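# Swap steel cups: fixture cup onto plate, spare onto plug

## Task

Lift the steel cup from the fixture on the robot's right side and set it upside down (opening facing down) on the plate so that its entire rim rests on the plate. Then take either of the two free steel cups and lower it over that same fixture's plug until it is fully seated. Finish with both grippers released from the cups.

## Robot and tools

Robot: two arms, left_arm and right_arm, each with a two-finger parallel gripper. The fingers extend along the gripper's own +z axis and close along its y axis. The reported hand point sits between the pads, roughly 1 cm back from the fingertips.

Scene frame (used in every result): origin on the table surface midway between the arms, +z up, +x forward over the table, and left_arm on the +y side. The arm names are labels only and do not match the left or right of any image. Reported hand positions can be a little wrong, worse when an arm is stretched far.

Row format (shared by execute_actions and move): one flat list of 14 numbers for both arms together, each in [-1, 1], and you must fill all 14 even if one arm stays still. Order: dx, dy, dz, rx, ry, rz, opening for left_arm, then the same seven for right_arm. The first six of each arm are an offset, not a pose: a displacement expressed in that gripper's own axes, relative to its measured pose at the start of the action (for the first action of a call, the last pose a result showed in this scene). Scale: 1.0 equals 0.6 m for dx, dy, dz and 180 degrees for rx, ry, rz; the three rotation numbers form a single rotation vector. Opening is absolute, not an offset: +1 means fully open (0.094 m), -1 means closed. Optionally a row may carry 12 extra numbers in [0, 1], stiffness multipliers for each joint (left_arm's six, then right_arm's six, in Joint positions order); they persist until changed.

execute_actions(actions): a list of up to 15 actions; each action is a table of up to 15 rows, one row per 1/30 s control step. If fewer than 15 rows are given, the last row repeats to fill the action. Each row is measured from the action's start pose, not from the row before. An empty list just returns state and images. Per control step the commanded pose is clamped to at most 70 mm and 16 degrees from the measured pose, so large offsets may need several actions; after an action the arm only continues toward its last clamped pose. Position has priority over orientation if both cannot be met.

move(target, speed, blocking): target is one 14-number row as above (offsets from the pose in the latest result that shows one; opening absolute and sent at the start). Both grippers travel straight lines that finish at the same moment, lasting 0.5 to 10 s; longer paths get cut off at 10 s. speed is the path top speed in m/s, 0.002 to 0.5 (default 0.25), with turning capped at twice that in rad/s. Paths ignore obstacles and the other arm; actual motion can lag, stray, or overshoot the speed, especially near a straight elbow. Faster contact and aiming deeper past a surface both press harder. blocking=false returns after 0.5 s while motion continues; then use wait or stop before sending new actions or moves. The move: line reports the ending (done, off_target, moving, held, fault) and limits (paced means the sent pose was clipped; held means a safety check blocked steps, after which the arm may jump faster). Per-gripper distance to target is given; if only one arm is named, the other ended fine.

wait(seconds): 0 to 10; the robot keeps its last command; ends early if a running move finishes. stop(): brakes a running move (needs braking room; fingers keep moving). zoom_image(camera, region): region [x0, y0, x1, y1] in pixels of that camera's latest image, at most 504 by 504; cameras cam_head_left, cam_head_right, cam_high, cam_low, cam_left_wrist, cam_right_wrist, all 504x504, returned in that order. finished_scene(scene): ends the scene irreversibly, after the last command has been held; the goal must be met and remain met.

Results: state line left_arm: … | right_arm: … with end_effector_position (m) and end_effector_quat_wxyz; Hand target lines show where the controller is currently driving each gripper; Joint positions, whose last entry per arm is finger opening in metres; grip_measured on the command scale (per-gripper bias up to about 1 mm). Action calls also list step positions, with HELD marking steps where an arm was held back. pose unreachable means the clearance check altered or blocked that arm's command. FAULT and OVER-TEMPERATURE FAULT lines mean an arm was stopped. Joint ranges (rad): waist -2.618 to 3.054, shoulder 0 to 3.142, elbow 0 to 3.142, wrist pitch -1.571 to 1.571, wrist yaw -1.571 to 1.571, wrist roll -2.094 to 2.094.

Practical notes: arms tend to end about a centimetre or more low, and zero offsets let them sag further. To hold an arm in place, send it the offset back to its desired pose in the first call of a reply, zeros afterwards, raising the aim if it still droops. To grip, command an opening below grip_measured: about 0.03 under for a firm hold, less for lighter. Pad force tops out near 50 to 62 N (lower on some grippers, weaker on parts under 2 mm thick), with a brief spike on first touch. Held parts may be tugged and loose objects nudged by outside disturbances. Motor heat builds while loaded: warning at 75 °C, a 10 s stop at 90 °C, and at 100 °C the arm goes limp and falls.

Avoid: anything leaving the table (that fails the task), dropping or slipping cups, slamming or pressing hard into the plate, plug or table, and letting the arms collide or push each other.

Each tool is called after "Emit:" by a JSON object that holds its "method" and its "body", one argument or row to a line.

## Session

Emit:
{"method": "execute_actions", "body": {
  "actions": []
}}

Scene clock: 0.00 s.
left_arm: end_effector_position=(+0.1874, +0.4553, +0.1382) grip_measured=+1.000 end_effector_quat_wxyz=(-0.212, +0.590, +0.662, +0.411) | right_arm: end_effector_position=(+0.5368, -0.2583, +0.3518) grip_measured=+1.000 end_effector_quat_wxyz=(+0.671, +0.191, +0.668, -0.259)
Joint positions: left_arm=[ 0.377  0.995  0.584 -0.53  -0.784  2.004  0.094] | right_arm=[ 0.272  1.814  1.434  0.461  1.125 -0.163  0.094]
Joint velocities: left_arm=[-0.012 -0.002  0.007 -0.037 -0.022 -0.007  0.   ] | right_arm=[-0.007 -0.002  0.002 -0.066 -0.037  0.007  0.   ]
Hand target (left_arm): +0.189, +0.456, +0.144; -0.210, +0.584, +0.663, +0.418
Hand target (right_arm): +0.534, -0.260, +0.366; +0.680, +0.200, +0.659, -0.250
Joint stiffness scale: left_arm=[1. 1. 1. 1. 1. 1.] | right_arm=[1. 1. 1. 1. 1. 1.]

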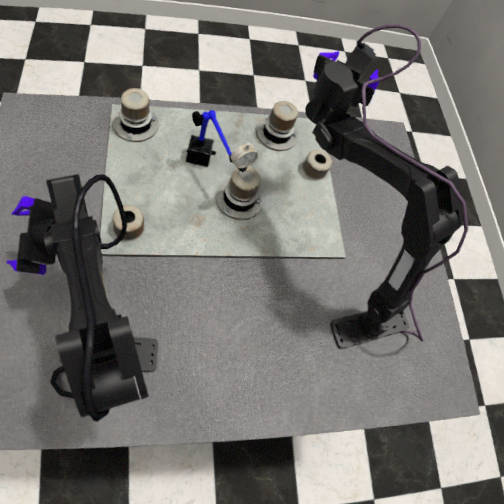

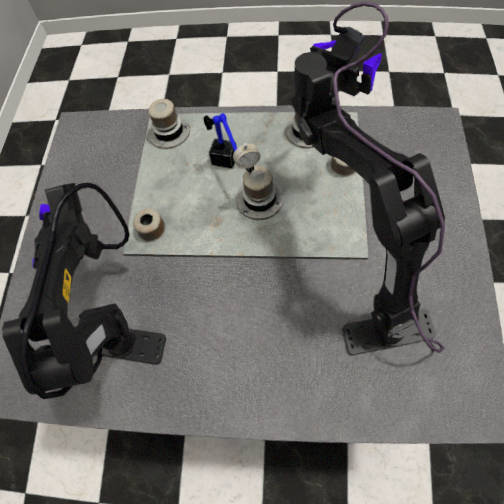

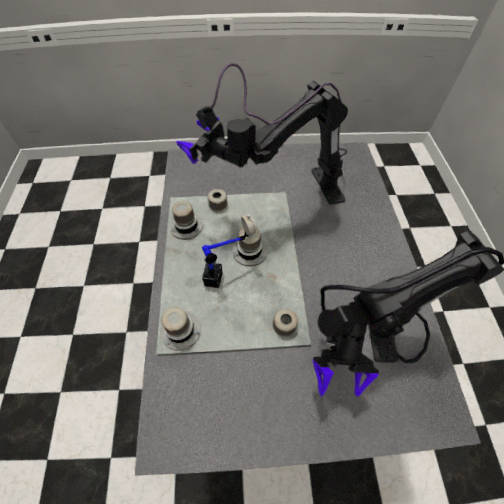

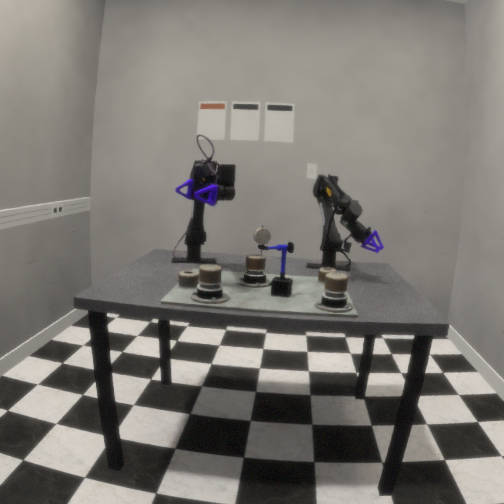

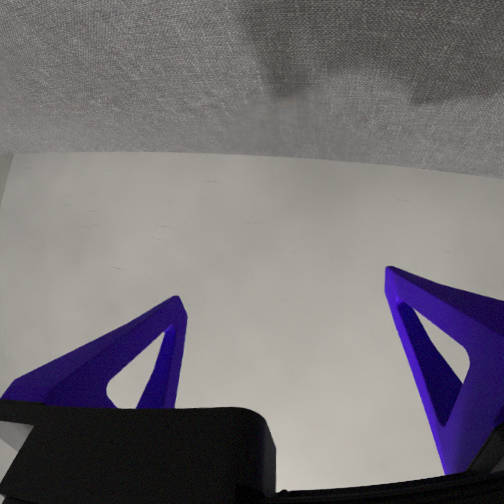

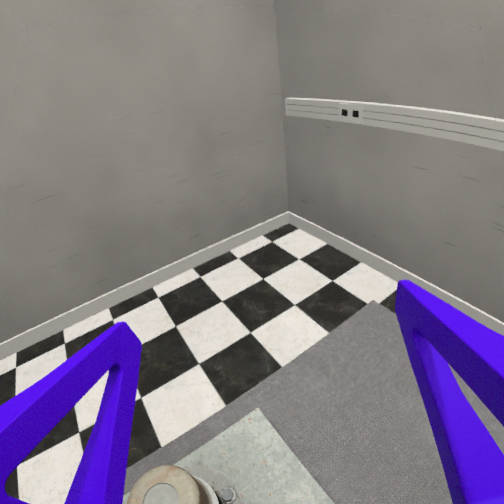

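Emit:
{"method": "zoom_image", "body": {
  "camera": "cam_head_left",
  "region": [180, 80, 360, 260]
}}

Emit:
{"method": "zoom_image", "body": {
  "camera": "cam_low",
  "region": [165, 215, 285, 315]
}}

Emit:
{"method": "zoom_image", "body": {
  "camera": "cam_high",
  "region": [150, 170, 270, 270]
}}

Region (180, 80, 360, 260) of cam_head_left's 504x504 image, scaled by 2.800, with more detail than that image has.

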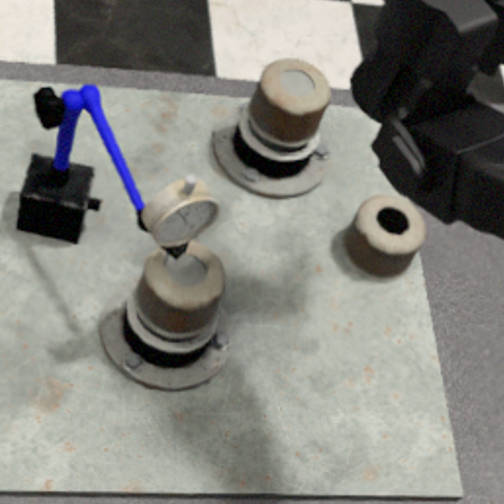

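Region (165, 215, 285, 315) of cam_low's 504x504 image, scaled by 4.200, with more detail than that image has.

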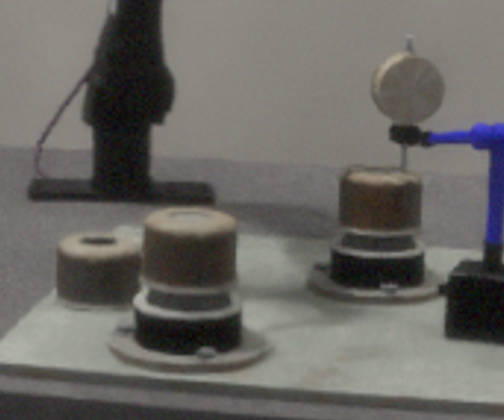

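Region (150, 170, 270, 270) of cam_high's 504x504 image, scaled by 4.200, with more detail than that image has.

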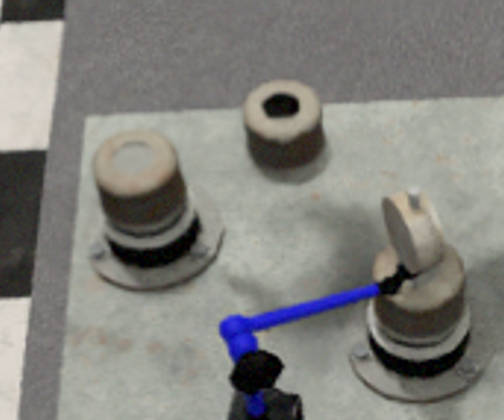

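Emit:
{"method": "move", "body": {
  "target": [0,0,0,0,0,0,1,0.2609,0.2397,-0.0053,-0.2909,0.1304,-0.0339,1],
  "speed": 0.5
}}

Scene clock: 61.37 s.
left_arm: end_effector_position=(+0.1875, +0.4553, +0.1382) grip_measured=+1.000 end_effector_quat_wxyz=(-0.212, +0.590, +0.662, +0.411) | right_arm: end_effector_position=(+0.6101, -0.1544, +0.1629) grip_measured=+1.000 end_effector_quat_wxyz=(+0.513, -0.115, +0.848, +0.065)
Joint positions: left_arm=[ 0.377  0.995  0.584 -0.53  -0.783  2.004  0.094] | right_arm=[0.118 2.047 1.507 0.055 0.059 0.022 0.094]
Joint velocities: left_arm=[ 0.002  0.012  0.007  0.007  0.11  -0.095  0.   ] | right_arm=[ 0.007  0.007 -0.002 -0.007 -0.051  0.007  0.   ]
Hand target (left_arm): +0.187, +0.455, +0.138; -0.212, +0.589, +0.662, +0.411
Hand target (right_arm): +0.617, -0.156, +0.183; +0.530, -0.114, +0.838, +0.067
Off the commanded pose (left_arm): 0.000 m, 0 deg.
Off the commanded pose (right_arm): 0.021 m, 2 deg.
Joint stiffness scale: left_arm=[1. 1. 1. 1. 1. 1.] | right_arm=[1. 1. 1. 1. 1. 1.]
move: off_target (right_arm)

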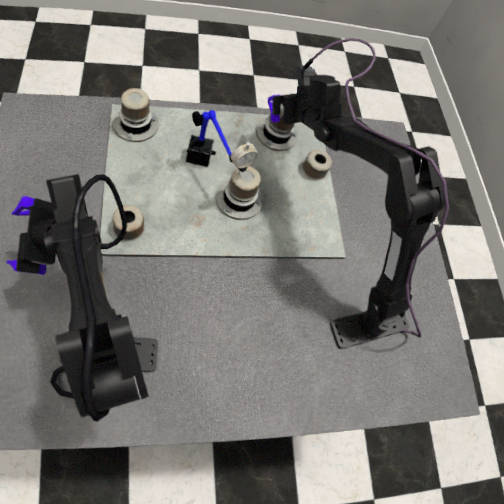

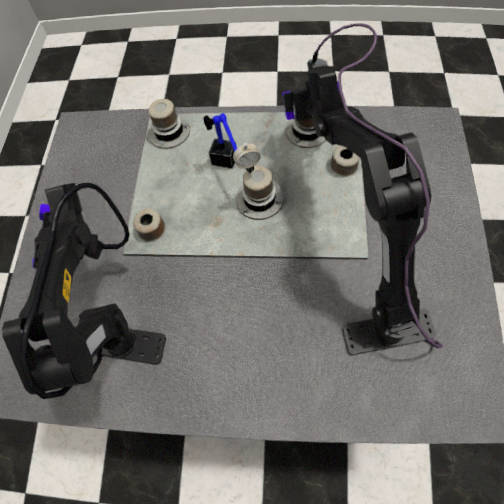

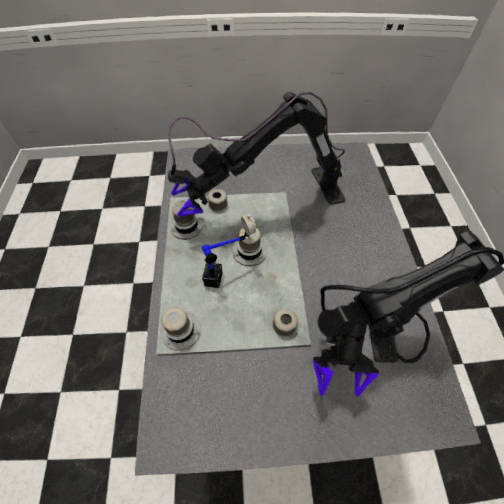

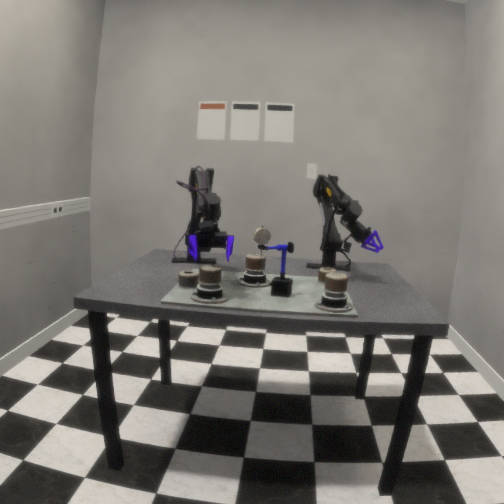

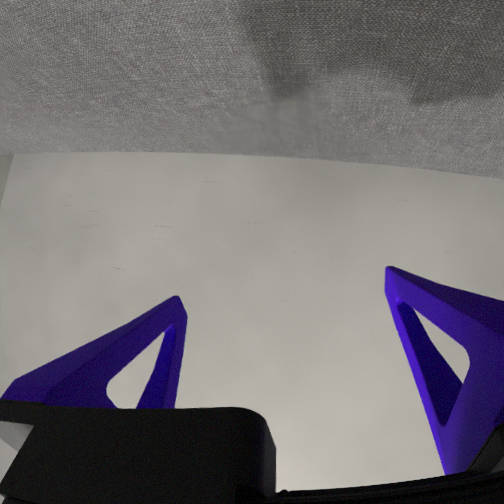

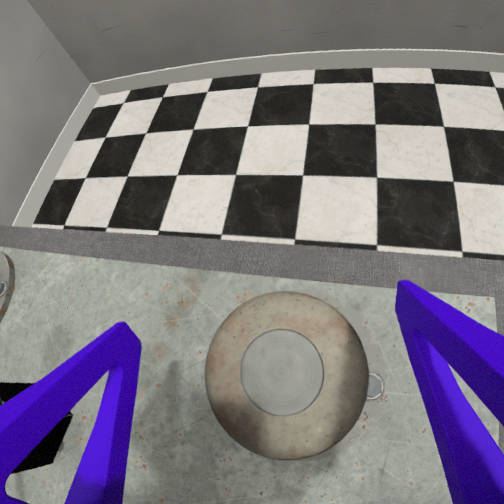

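Emit:
{"method": "zoom_image", "body": {
  "camera": "cam_right_wrist",
  "region": [180, 270, 400, 490]
}}

Emit:
{"method": "zoom_image", "body": {
  "camera": "cam_low",
  "region": [165, 215, 265, 315]
}}

Region (180, 270, 400, 490) of cam_right_wrist's 504x504 image, scaled by 2.291, with more detail than that image has.

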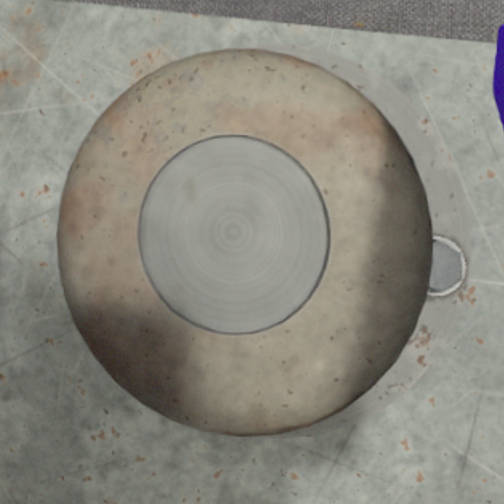

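Region (165, 215, 265, 315) of cam_low's 504x504 image, scaled by 5.040, with more detail than that image has.

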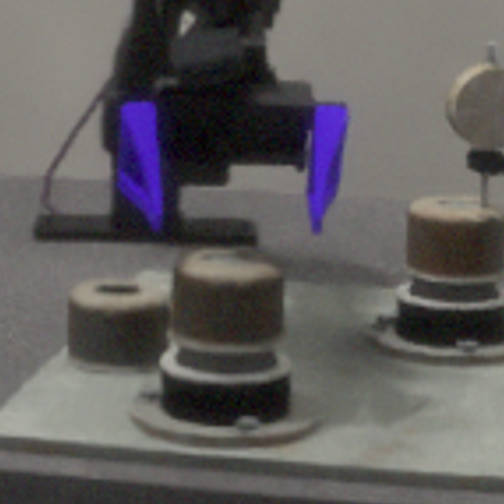

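Emit:
{"method": "execute_actions", "body": {
  "actions": [
    [[0,0,0,0,0,0,1,-0.0300,-0.0078,-0.0051,0.0004,-0.0121,0.0002,1],[0,0,0,0,0,0,1,-0.0242,-0.0086,-0.0025,0.0009,-0.0122,0.0005,1],[0,0,0,0,0,0,1,-0.0176,-0.0094,0.0004,0.0015,-0.0124,0.0008,1],[0,0,0,0,0,0,1,-0.0110,-0.0101,0.0033,0.0020,-0.0125,0.0011,1],[0,0,0,0,0,0,1,-0.0044,-0.0107,0.0062,0.0025,-0.0127,0.0013,1],[0,0,0,0,0,0,1,0.0022,-0.0112,0.0092,0.0029,-0.0128,0.0015,1],[0,0,0,0,0,0,1,0.0088,-0.0116,0.0121,0.0032,-0.0130,0.0017,1],[0,0,0,0,0,0,1,0.0153,-0.0118,0.0150,0.0034,-0.0131,0.0018,0.96],[0,0,0,0,0,0,1,0.0219,-0.0118,0.0179,0.0034,-0.0132,0.0018,0.92],[0,0,0,0,0,0,1,0.0285,-0.0118,0.0208,0.0034,-0.0134,0.0018,0.88],[0,0,0,0,0,0,1,0.0343,-0.0118,0.0234,0.0034,-0.0135,0.0018,0.84],[0,0,0,0,0,0,1,0.0392,-0.0118,0.0256,0.0034,-0.0136,0.0018,0.80],[0,0,0,0,0,0,1,0.0434,-0.0118,0.0274,0.0034,-0.0137,0.0018,0.76],[0,0,0,0,0,0,1,0.0466,-0.0118,0.0289,0.0034,-0.0138,0.0018,0.72],[0,0,0,0,0,0,1,0.0483,-0.0118,0.0296,0.0034,-0.0138,0.0018,0.68]]
  ]
}}

Emit:
{"method": "wait", "body": {
  "seconds": 0.5
}}

Scene clock: 102.17 s.
left_arm: end_effector_position=(+0.1875, +0.4552, +0.1381) grip_measured=+1.000 end_effector_quat_wxyz=(-0.211, +0.590, +0.662, +0.411) | right_arm: end_effector_position=(+0.6066, -0.1553, +0.1191) grip_measured=+0.700 end_effector_quat_wxyz=(+0.508, -0.116, +0.851, +0.064)
Joint positions: left_arm=[ 0.377  0.995  0.584 -0.53  -0.783  2.004  0.094] | right_arm=[0.118 2.097 1.409 0.191 0.057 0.022 0.08 ]
Joint velocities: left_arm=[ 0.012 -0.007 -0.002 -0.022 -0.066 -0.007  0.   ] | right_arm=[ 0.002  0.193 -0.212  0.168 -0.022  0.007 -0.035]
Hand target (left_arm): +0.187, +0.455, +0.138; -0.212, +0.590, +0.662, +0.411
Hand target (right_arm): +0.613, -0.161, +0.129; +0.531, -0.108, +0.838, +0.063
Off the commanded pose (left_arm): 0.000 m, 0 deg.
Off the commanded pose (right_arm): 0.014 m, 3 deg.
Joint stiffness scale: left_arm=[1. 1. 1. 1. 1. 1.] | right_arm=[1. 1. 1. 1. 1. 1.]
Step readings (end_effector_position):
0: left_arm (+0.1875, +0.4553, +0.1382) | right_arm (+0.6098, -0.1542, +0.1625)
1: left_arm (+0.1875, +0.4553, +0.1382) | right_arm (+0.6098, -0.1542, +0.1625)
2: left_arm (+0.1875, +0.4552, +0.1381) | right_arm (+0.6098, -0.1542, +0.1625)
4: left_arm (+0.1875, +0.4552, +0.1381) | right_arm (+0.6106, -0.1539, +0.1633)
8: left_arm (+0.1875, +0.4552, +0.1381) | right_arm (+0.6116, -0.1536, +0.1596)
15: end_effector_position above

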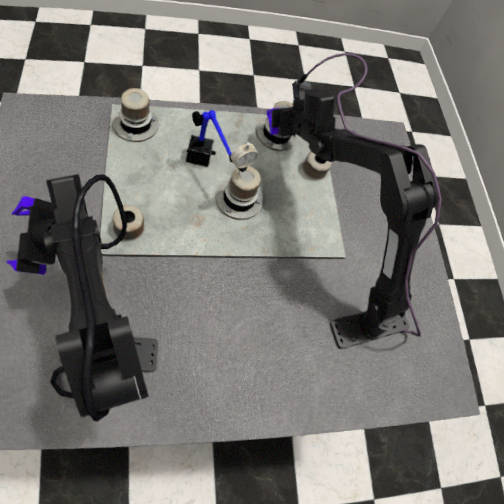

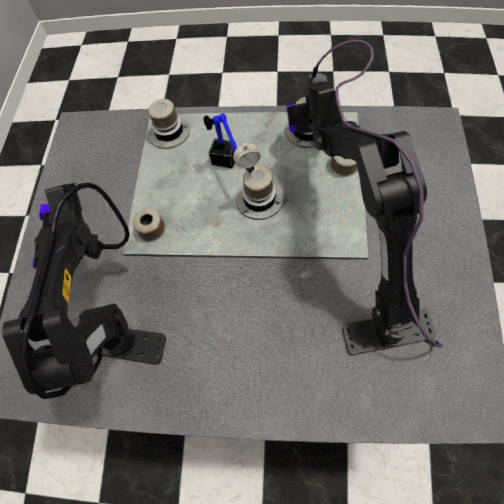

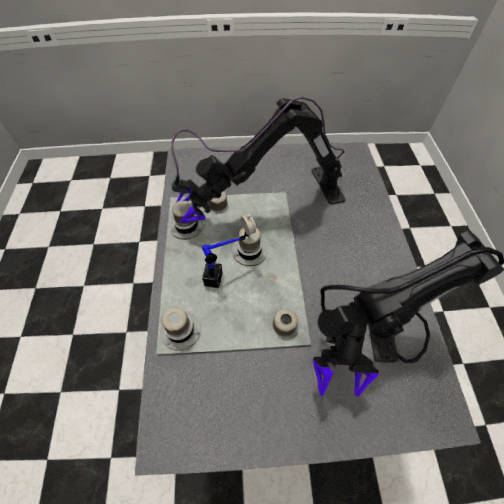

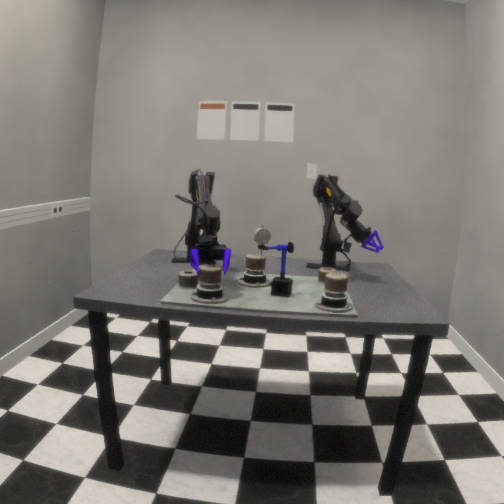

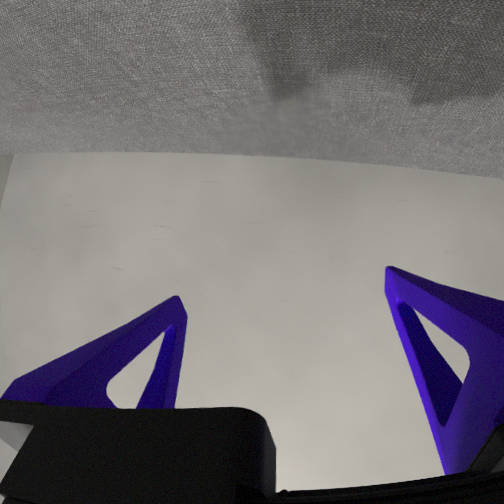

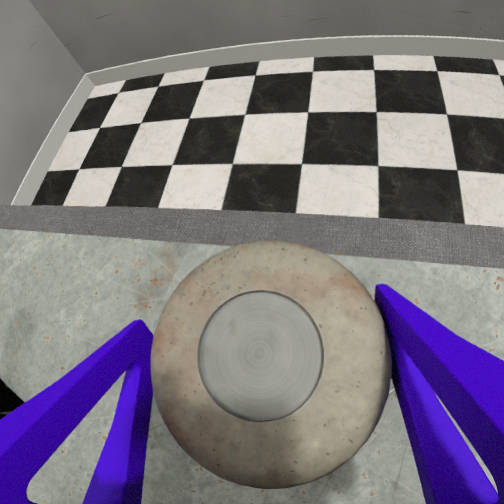

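Scene clock: 102.67 s.
left_arm: end_effector_position=(+0.1875, +0.4552, +0.1381) grip_measured=+1.000 end_effector_quat_wxyz=(-0.211, +0.590, +0.662, +0.411) | right_arm: end_effector_position=(+0.6079, -0.1548, +0.1123) grip_measured=+0.683 end_effector_quat_wxyz=(+0.512, -0.115, +0.849, +0.065)
Joint positions: left_arm=[ 0.377  0.995  0.584 -0.53  -0.783  2.004  0.094] | right_arm=[0.118 2.113 1.395 0.231 0.057 0.022 0.079]
Joint velocities: left_arm=[-0.007 -0.002 -0.017  0.022 -0.037 -0.007  0.   ] | right_arm=[-0.017 -0.002  0.012  0.007  0.007 -0.007 -0.001]
Hand target (left_arm): +0.187, +0.455, +0.138; -0.212, +0.590, +0.662, +0.411
Hand target (right_arm): +0.613, -0.161, +0.129; +0.531, -0.108, +0.838, +0.063
Off the commanded pose (left_arm): 0.000 m, 0 deg.
Off the commanded pose (right_arm): 0.019 m, 3 deg.
Joint stiffness scale: left_arm=[1. 1. 1. 1. 1. 1.] | right_arm=[1. 1. 1. 1. 1. 1.]
wait: 0.50 s; no rest

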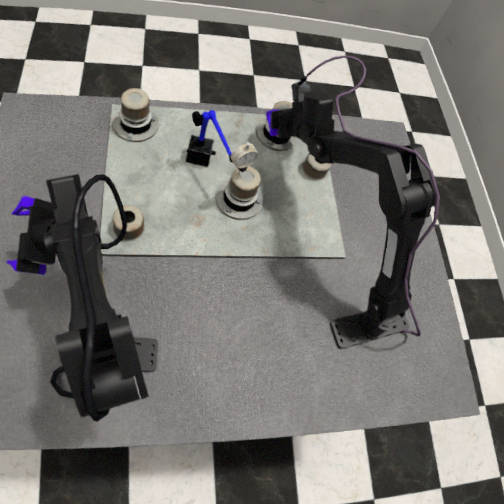

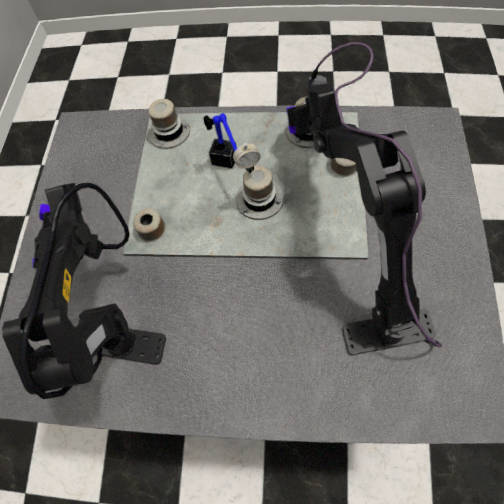

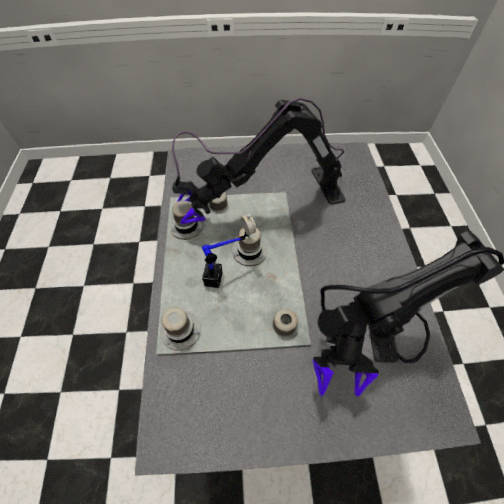

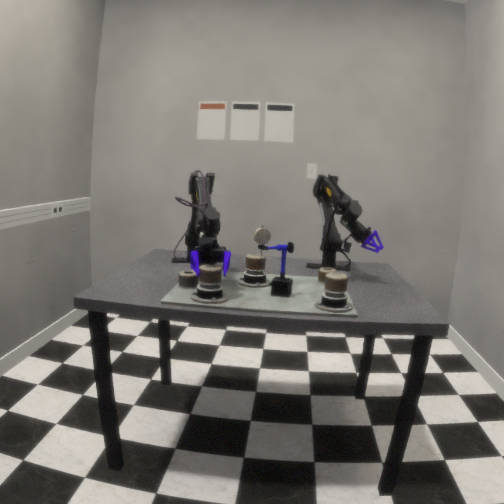

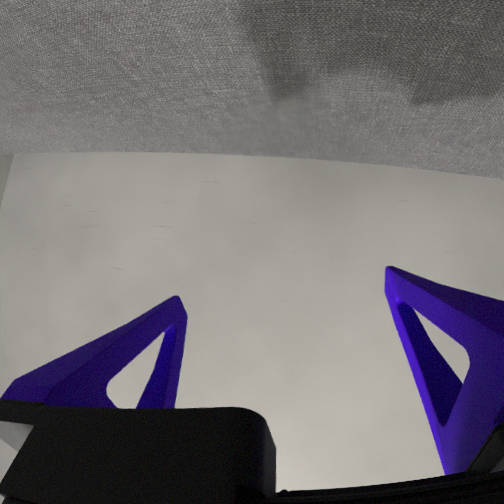

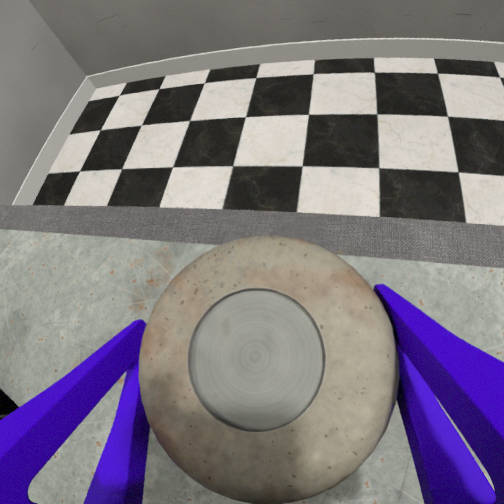

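Emit:
{"method": "execute_actions", "body": {
  "actions": [
    [[0,0,0,0,0,0,1,-0.0277,-0.0125,-0.0071,0.0036,-0.0145,0.0019,0.65],[0,0,0,0,0,0,1,-0.0277,-0.0130,-0.0071,0.0038,-0.0145,0.0020,0.62],[0,0,0,0,0,0,1,-0.0277,-0.0130,-0.0071,0.0038,-0.0145,0.0020,0.59],[0,0,0,0,0,0,1,-0.0277,-0.0130,-0.0071,0.0038,-0.0145,0.0020,0.56],[0,0,0,0,0,0,1,-0.0277,-0.0130,-0.0071,0.0038,-0.0145,0.0020,0.53],[0,0,0,0,0,0,1,-0.0277,-0.0130,-0.0071,0.0038,-0.0145,0.0020,0.505],[0,0,0,0,0,0,1,-0.0277,-0.0125,-0.0071,0.0036,-0.0145,0.0019,0.48],[0,0,0,0,0,0,1,-0.0290,-0.0118,-0.0075,0.0034,-0.0150,0.0018,0.455],[0,0,0,0,0,0,1,-0.0330,-0.0110,-0.0088,0.0032,-0.0167,0.0017,0.435],[0,0,0,0,0,0,1,-0.0390,-0.0102,-0.0108,0.0030,-0.0192,0.0016,0.43],[0,0,0,0,0,0,1,-0.0455,-0.0094,-0.0129,0.0028,-0.0219,0.0015,0.43],[0,0,0,0,0,0,1,-0.0520,-0.0086,-0.0151,0.0026,-0.0246,0.0014,0.43],[0,0,0,0,0,0,1,-0.0580,-0.0078,-0.0170,0.0024,-0.0270,0.0013,0.43],[0,0,0,0,0,0,1,-0.0625,-0.0070,-0.0185,0.0022,-0.0289,0.0012,0.43],[0,0,0,0,0,0,1,-0.0650,-0.0065,-0.0193,0.0020,-0.0300,0.0010,0.43]]
  ]
}}

Scene clock: 122.57 s.
left_arm: end_effector_position=(+0.1876, +0.4552, +0.1381) grip_measured=+1.000 end_effector_quat_wxyz=(-0.211, +0.590, +0.662, +0.411) | right_arm: end_effector_position=(+0.6093, -0.1581, +0.1131) grip_measured=+0.461 end_effector_quat_wxyz=(+0.514, -0.112, +0.848, +0.063)
Joint positions: left_arm=[ 0.377  0.995  0.584 -0.53  -0.782  2.004  0.094] | right_arm=[0.113 2.113 1.395 0.234 0.06  0.022 0.069]
Joint velocities: left_arm=[-0.002  0.012 -0.002 -0.022  0.007 -0.051  0.   ] | right_arm=[ 0.007 -0.032  0.007 -0.007 -0.037  0.081 -0.001]
Hand target (left_arm): +0.188, +0.455, +0.138; -0.211, +0.590, +0.662, +0.411
Hand target (right_arm): +0.616, -0.157, +0.152; +0.551, -0.109, +0.824, +0.068
Off the commanded pose (left_arm): 0.000 m, 0 deg.
Off the commanded pose (right_arm): 0.040 m, 5 deg.
Joint stiffness scale: left_arm=[1. 1. 1. 1. 1. 1.] | right_arm=[1. 1. 1. 1. 1. 1.]
Step readings (end_effector_position):
0: left_arm (+0.1875, +0.4552, +0.1381) | right_arm (+0.6081, -0.1548, +0.1127)
1: left_arm (+0.1875, +0.4552, +0.1381) | right_arm (+0.6081, -0.1547, +0.1128)
2: left_arm (+0.1875, +0.4552, +0.1381) | right_arm (+0.6082, -0.1548, +0.1129)
4: left_arm (+0.1875, +0.4552, +0.1381) | right_arm (+0.6086, -0.1561, +0.1129)
8: left_arm (+0.1875, +0.4552, +0.1381) | right_arm (+0.6093, -0.1581, +0.1130)
15: end_effector_position above

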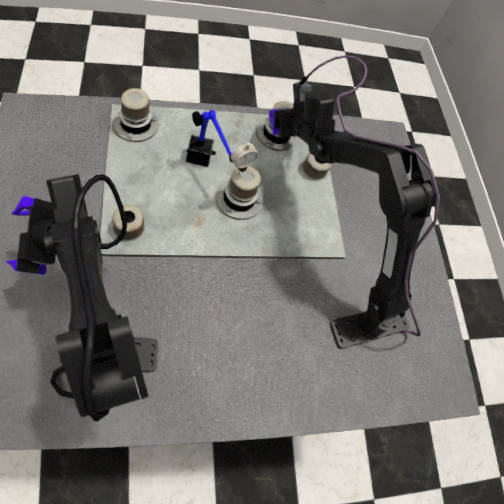

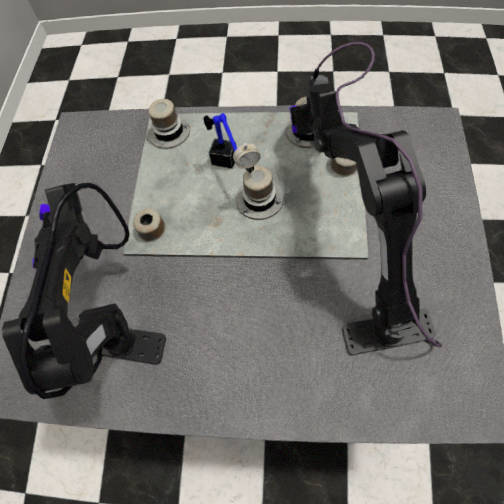

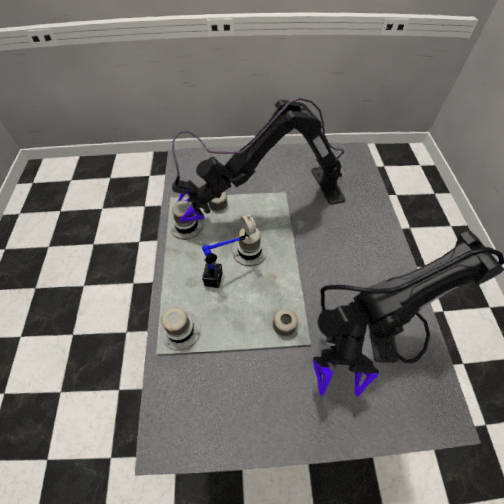

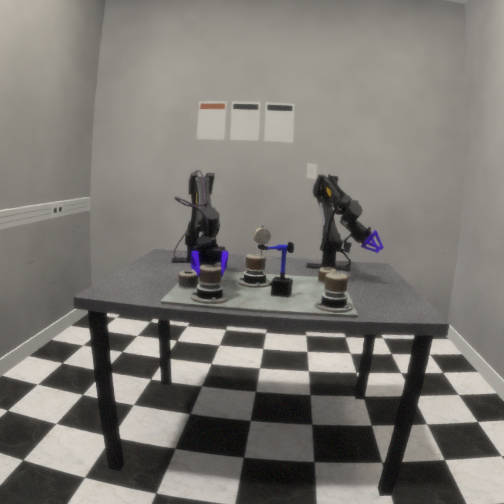

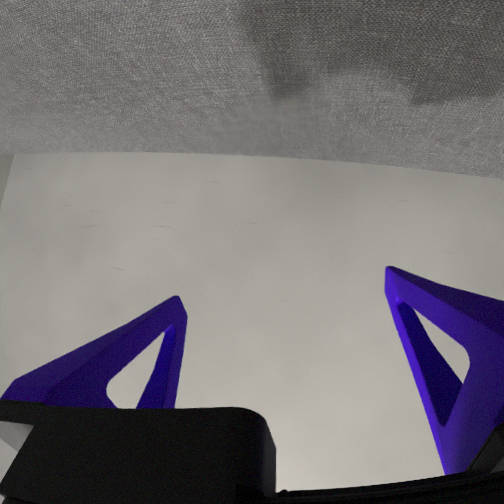

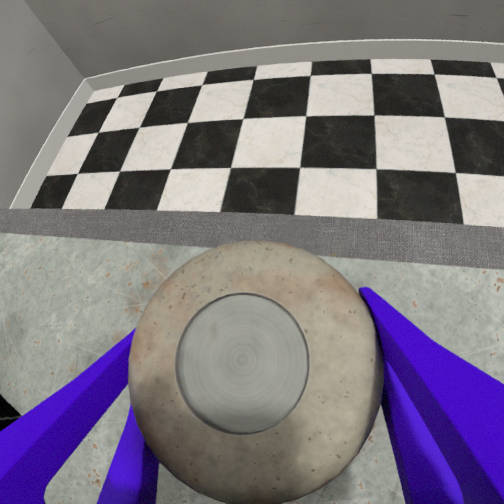

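Emit:
{"method": "execute_actions", "body": {
  "actions": [
    [[0,0,0,0,0,0,1,-0.0741,-0.001,-0.0239,0,-0.0318,0,0.43],[0,0,0,0,0,0,1,-0.0837,-0.001,-0.0270,0,-0.0344,0,0.43],[0,0,0,0,0,0,1,-0.0896,-0.001,-0.0302,0,-0.0350,0,0.43],[0,0,0,0,0,0,1,-0.0963,-0.001,-0.0343,0,-0.0350,0,0.43],[0,0,0,0,0,0,1,-0.1028,-0.001,-0.0384,0,-0.0350,0,0.43],[0,0,0,0,0,0,1,-0.1095,-0.001,-0.0425,0,-0.0350,0,0.43],[0,0,0,0,0,0,1,-0.1161,-0.001,-0.0466,0,-0.0350,0,0.43],[0,0,0,0,0,0,1,-0.1227,-0.001,-0.0507,0,-0.0350,0,0.43],[0,0,0,0,0,0,1,-0.1293,-0.0012,-0.0548,0,-0.0350,0,0.43],[0,0,0,0,0,0,1,-0.1360,-0.0012,-0.0589,0,-0.0350,0,0.43],[0,0,0,0,0,0,1,-0.1425,-0.0013,-0.0630,0,-0.0350,0,0.43],[0,0,0,0,0,0,1,-0.1492,-0.0014,-0.0671,0,-0.0350,0,0.43],[0,0,0,0,0,0,1,-0.1559,-0.0015,-0.0713,0,-0.0350,0,0.43],[0,0,0,0,0,0,1,-0.1624,-0.0015,-0.0753,0,-0.0350,0,0.43],[0,0,0,0,0,0,1,-0.1691,-0.0015,-0.0795,0,-0.0350,0,0.43]]
  ]
}}

Emit:
{"method": "wait", "body": {
  "seconds": 0.5
}}

Scene clock: 139.50 s.
left_arm: end_effector_position=(+0.1876, +0.4551, +0.1380) grip_measured=+1.000 end_effector_quat_wxyz=(-0.211, +0.590, +0.662, +0.411) | right_arm: end_effector_position=(+0.6079, -0.1587, +0.1651) grip_measured=+0.461 end_effector_quat_wxyz=(+0.520, -0.111, +0.845, +0.063)
Joint positions: left_arm=[ 0.377  0.995  0.584 -0.53  -0.782  2.004  0.094] | right_arm=[0.113 2.03  1.477 0.083 0.061 0.021 0.069]
Joint velocities: left_arm=[ 0.007 -0.007 -0.007 -0.051 -0.037  0.022  0.   ] | right_arm=[-0.007 -0.252  0.339 -0.476 -0.007 -0.066 -0.   ]
Hand target (left_arm): +0.188, +0.455, +0.138; -0.211, +0.590, +0.662, +0.411
Hand target (right_arm): +0.612, -0.158, +0.225; +0.561, -0.108, +0.818, +0.069
Off the commanded pose (left_arm): 0.000 m, 0 deg.
Off the commanded pose (right_arm): 0.060 m, 5 deg.
Joint stiffness scale: left_arm=[1. 1. 1. 1. 1. 1.] | right_arm=[1. 1. 1. 1. 1. 1.]
Step readings (end_effector_position):
0: left_arm (+0.1876, +0.4552, +0.1381) | right_arm (+0.6093, -0.1581, +0.1131)
1: left_arm (+0.1876, +0.4552, +0.1381) | right_arm (+0.6093, -0.1581, +0.1138)
2: left_arm (+0.1876, +0.4552, +0.1381) | right_arm (+0.6092, -0.1582, +0.1141)
4: left_arm (+0.1876, +0.4552, +0.1381) | right_arm (+0.6090, -0.1583, +0.1151)
8: left_arm (+0.1876, +0.4551, +0.1380) | right_arm (+0.6090, -0.1583, +0.1229)
15: end_effector_position above

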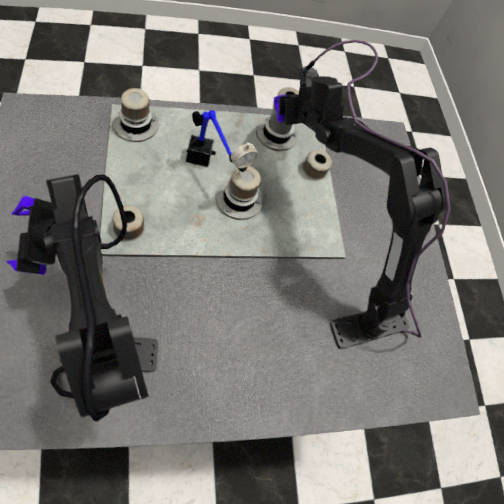

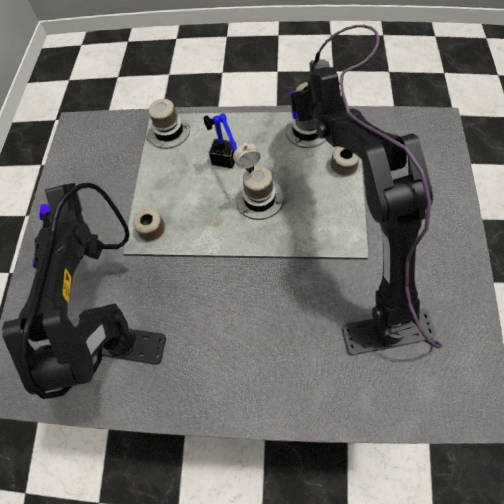

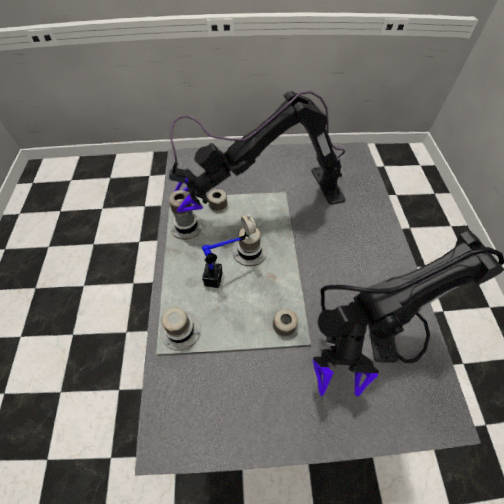

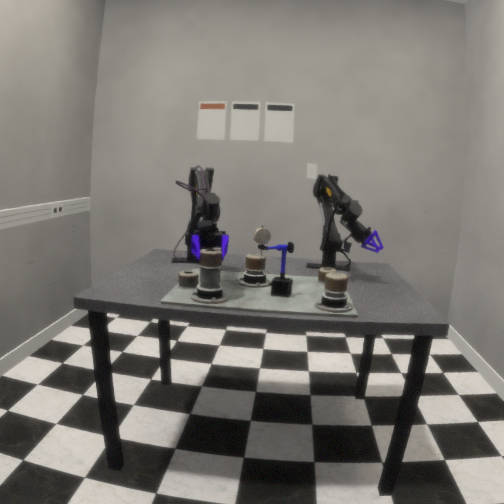

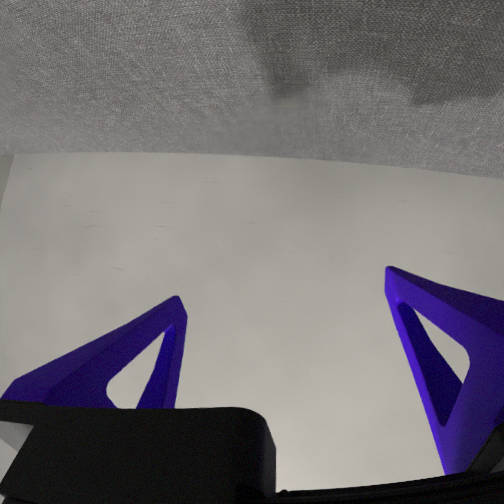

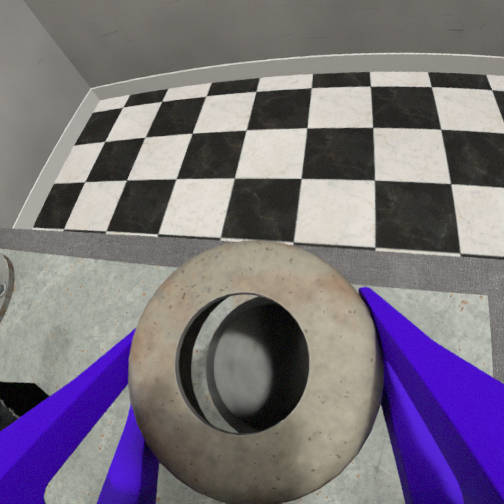

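Scene clock: 140.00 s.
left_arm: end_effector_position=(+0.1876, +0.4551, +0.1380) grip_measured=+1.000 end_effector_quat_wxyz=(-0.211, +0.590, +0.662, +0.411) | right_arm: end_effector_position=(+0.6047, -0.1598, +0.1809) grip_measured=+0.461 end_effector_quat_wxyz=(+0.516, -0.112, +0.847, +0.063)
Joint positions: left_arm=[ 0.377  0.995  0.584 -0.53  -0.782  2.004  0.094] | right_arm=[0.113 2.002 1.508 0.016 0.061 0.021 0.069]
Joint velocities: left_arm=[-0.012 -0.012  0.002 -0.125 -0.037 -0.037  0.   ] | right_arm=[-0.012 -0.002  0.002 -0.022  0.066 -0.051 -0.001]
Hand target (left_arm): +0.188, +0.455, +0.138; -0.211, +0.590, +0.662, +0.411
Hand target (right_arm): +0.612, -0.158, +0.225; +0.561, -0.108, +0.818, +0.069
Off the commanded pose (left_arm): 0.000 m, 0 deg.
Off the commanded pose (right_arm): 0.045 m, 6 deg.
Joint stiffness scale: left_arm=[1. 1. 1. 1. 1. 1.] | right_arm=[1. 1. 1. 1. 1. 1.]
wait: 0.50 s; no rest

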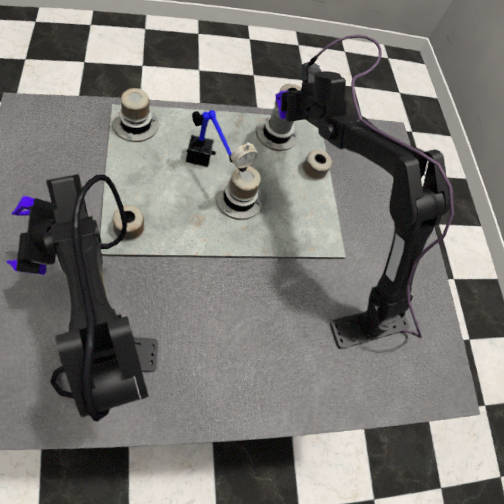

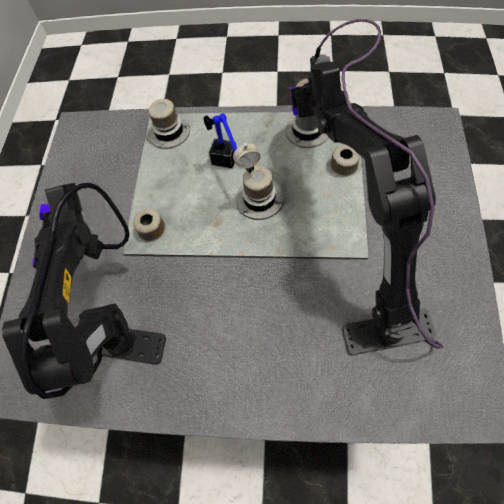

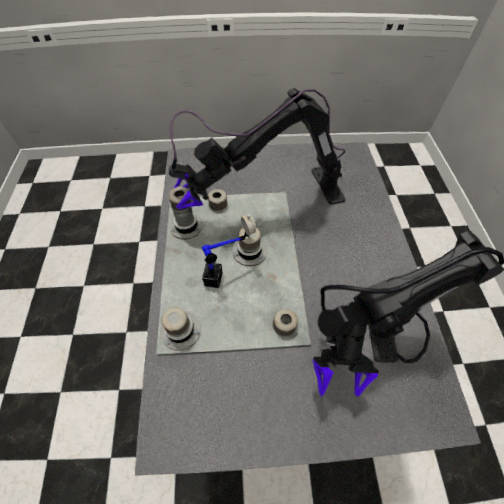

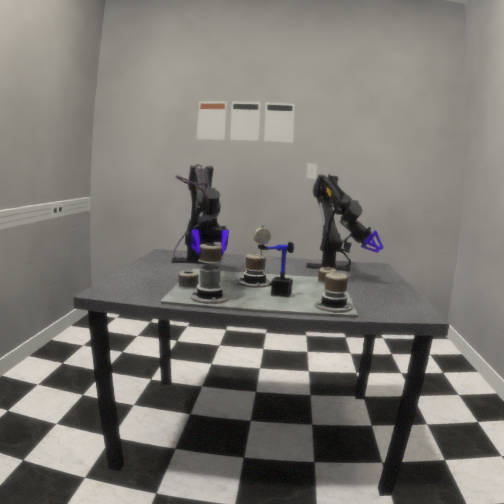

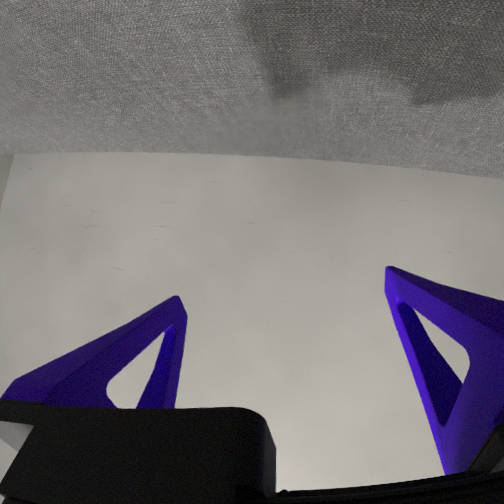

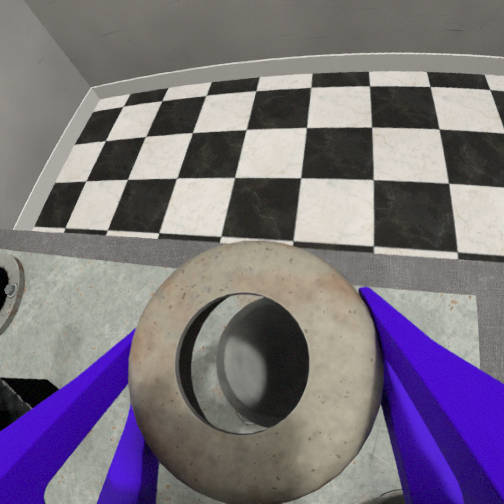

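Emit:
{"method": "execute_actions", "body": {
  "actions": [
    [[0,0,0,0,0,0,1,-0.0709,0.0015,-0.0235,-0.0007,-0.0332,-0.0003,0.43],[0,0,0,0,0,0,1,-0.0678,0.0062,-0.0296,-0.0021,-0.0333,-0.0010,0.43],[0,0,0,0,0,0,1,-0.0631,0.0131,-0.0387,-0.0043,-0.0335,-0.0019,0.43],[0,0,0,0,0,0,1,-0.0569,0.0224,-0.0508,-0.0073,-0.0338,-0.0033,0.43],[0,0,0,0,0,0,1,-0.0500,0.0329,-0.0645,-0.0108,-0.0341,-0.0048,0.43],[0,0,0,0,0,0,1,-0.0423,0.0445,-0.0796,-0.0148,-0.0345,-0.0066,0.43],[0,0,0,0,0,0,1,-0.0345,0.0561,-0.0948,-0.0191,-0.0349,-0.0085,0.43],[0,0,0,0,0,0,1,-0.0268,0.0678,-0.1099,-0.0235,-0.0352,-0.0105,0.43],[0,0,0,0,0,0,1,-0.0165,0.0794,-0.1238,-0.0281,-0.0356,-0.0126,0.43],[0,0,0,0,0,0,1,-0.0044,0.0899,-0.1348,-0.0324,-0.0359,-0.0145,0.43],[0,0,0,0,0,0,1,0.0094,0.0993,-0.1429,-0.0363,-0.0362,-0.0162,0.43],[0,0,0,0,0,0,1,0.0233,0.1063,-0.1473,-0.0393,-0.0364,-0.0176,0.43],[0,0,0,0,0,0,1,0.0356,0.1111,-0.1485,-0.0413,-0.0366,-0.0185,0.43],[0,0,0,0,0,0,1,0.0471,0.1147,-0.1483,-0.0429,-0.0367,-0.0192,0.43],[0,0,0,0,0,0,1,0.0561,0.1159,-0.1456,-0.0434,-0.0367,-0.0194,0.43]]
  ]
}}

Scene clock: 209.10 s.
left_arm: end_effector_position=(+0.1877, +0.4551, +0.1380) grip_measured=+1.000 end_effector_quat_wxyz=(-0.211, +0.590, +0.662, +0.411) | right_arm: end_effector_position=(+0.4937, -0.1212, +0.1669) grip_measured=+0.461 end_effector_quat_wxyz=(+0.500, -0.174, +0.843, +0.099)
Joint positions: left_arm=[ 0.377  0.995  0.584 -0.53  -0.781  2.004  0.094] | right_arm=[0.252 1.699 1.077 0.121 0.054 0.021 0.069]
Joint velocities: left_arm=[ 0.002 -0.002  0.017  0.022 -0.007 -0.066  0.   ] | right_arm=[ 0.31  -0.276 -0.818  0.593 -0.095 -0.051  0.   ]
Hand target (left_arm): +0.188, +0.455, +0.138; -0.211, +0.590, +0.662, +0.411
Hand target (right_arm): +0.496, -0.117, +0.193; +0.551, -0.168, +0.810, +0.112
Off the commanded pose (left_arm): 0.000 m, 0 deg.
Off the commanded pose (right_arm): 0.024 m, 8 deg.
Joint stiffness scale: left_arm=[1. 1. 1. 1. 1. 1.] | right_arm=[1. 1. 1. 1. 1. 1.]
Step readings (end_effector_position):
0: left_arm (+0.1876, +0.4551, +0.1380) | right_arm (+0.6043, -0.1599, +0.1803)
1: left_arm (+0.1876, +0.4551, +0.1380) | right_arm (+0.6043, -0.1599, +0.1802)
2: left_arm (+0.1876, +0.4551, +0.1380) | right_arm (+0.6043, -0.1599, +0.1802)
4: left_arm (+0.1877, +0.4551, +0.1380) | right_arm (+0.6010, -0.1603, +0.1796)
8: left_arm (+0.1877, +0.4551, +0.1380) | right_arm (+0.5688, -0.1564, +0.1754)
15: end_effector_position above

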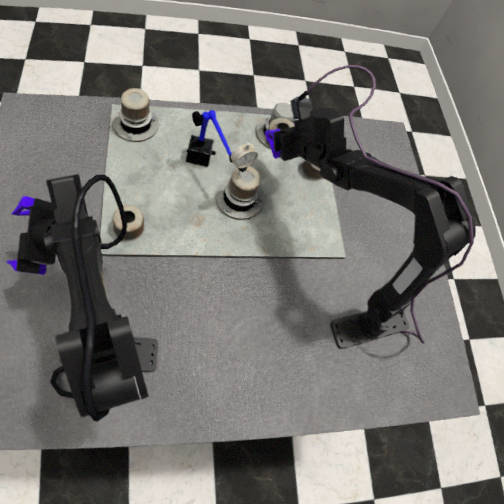

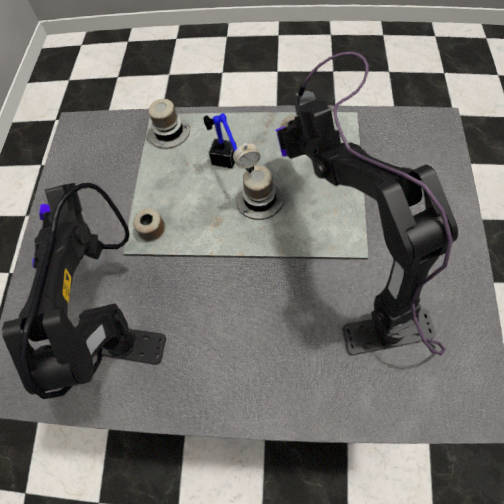

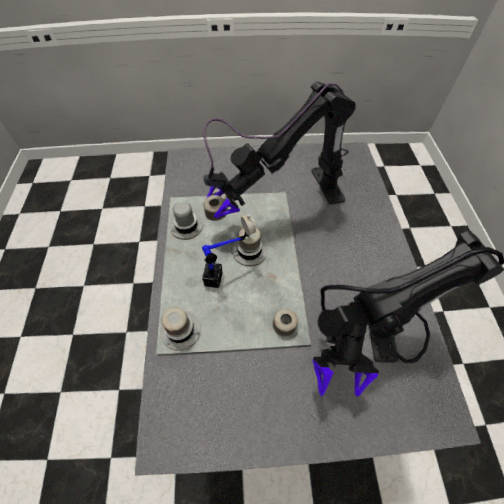

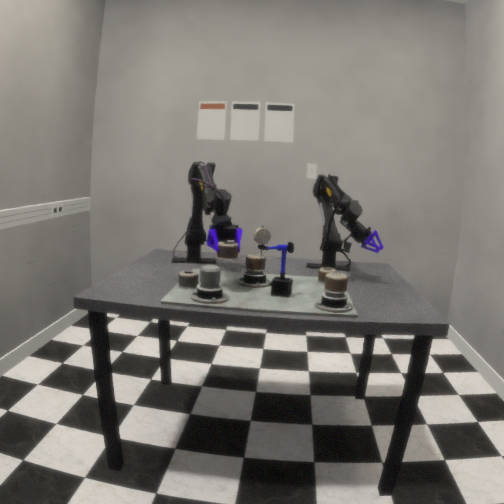

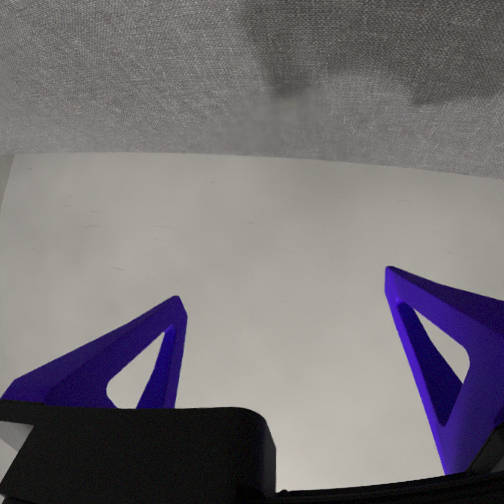

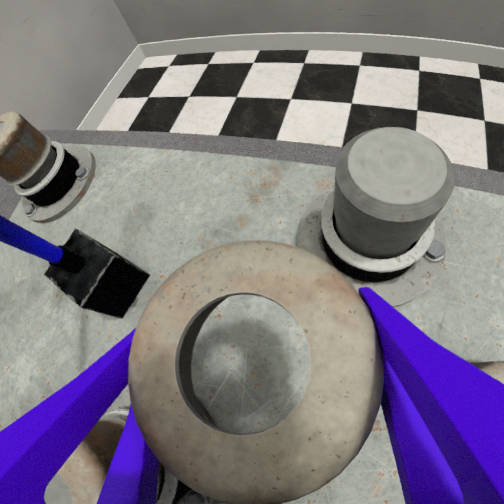

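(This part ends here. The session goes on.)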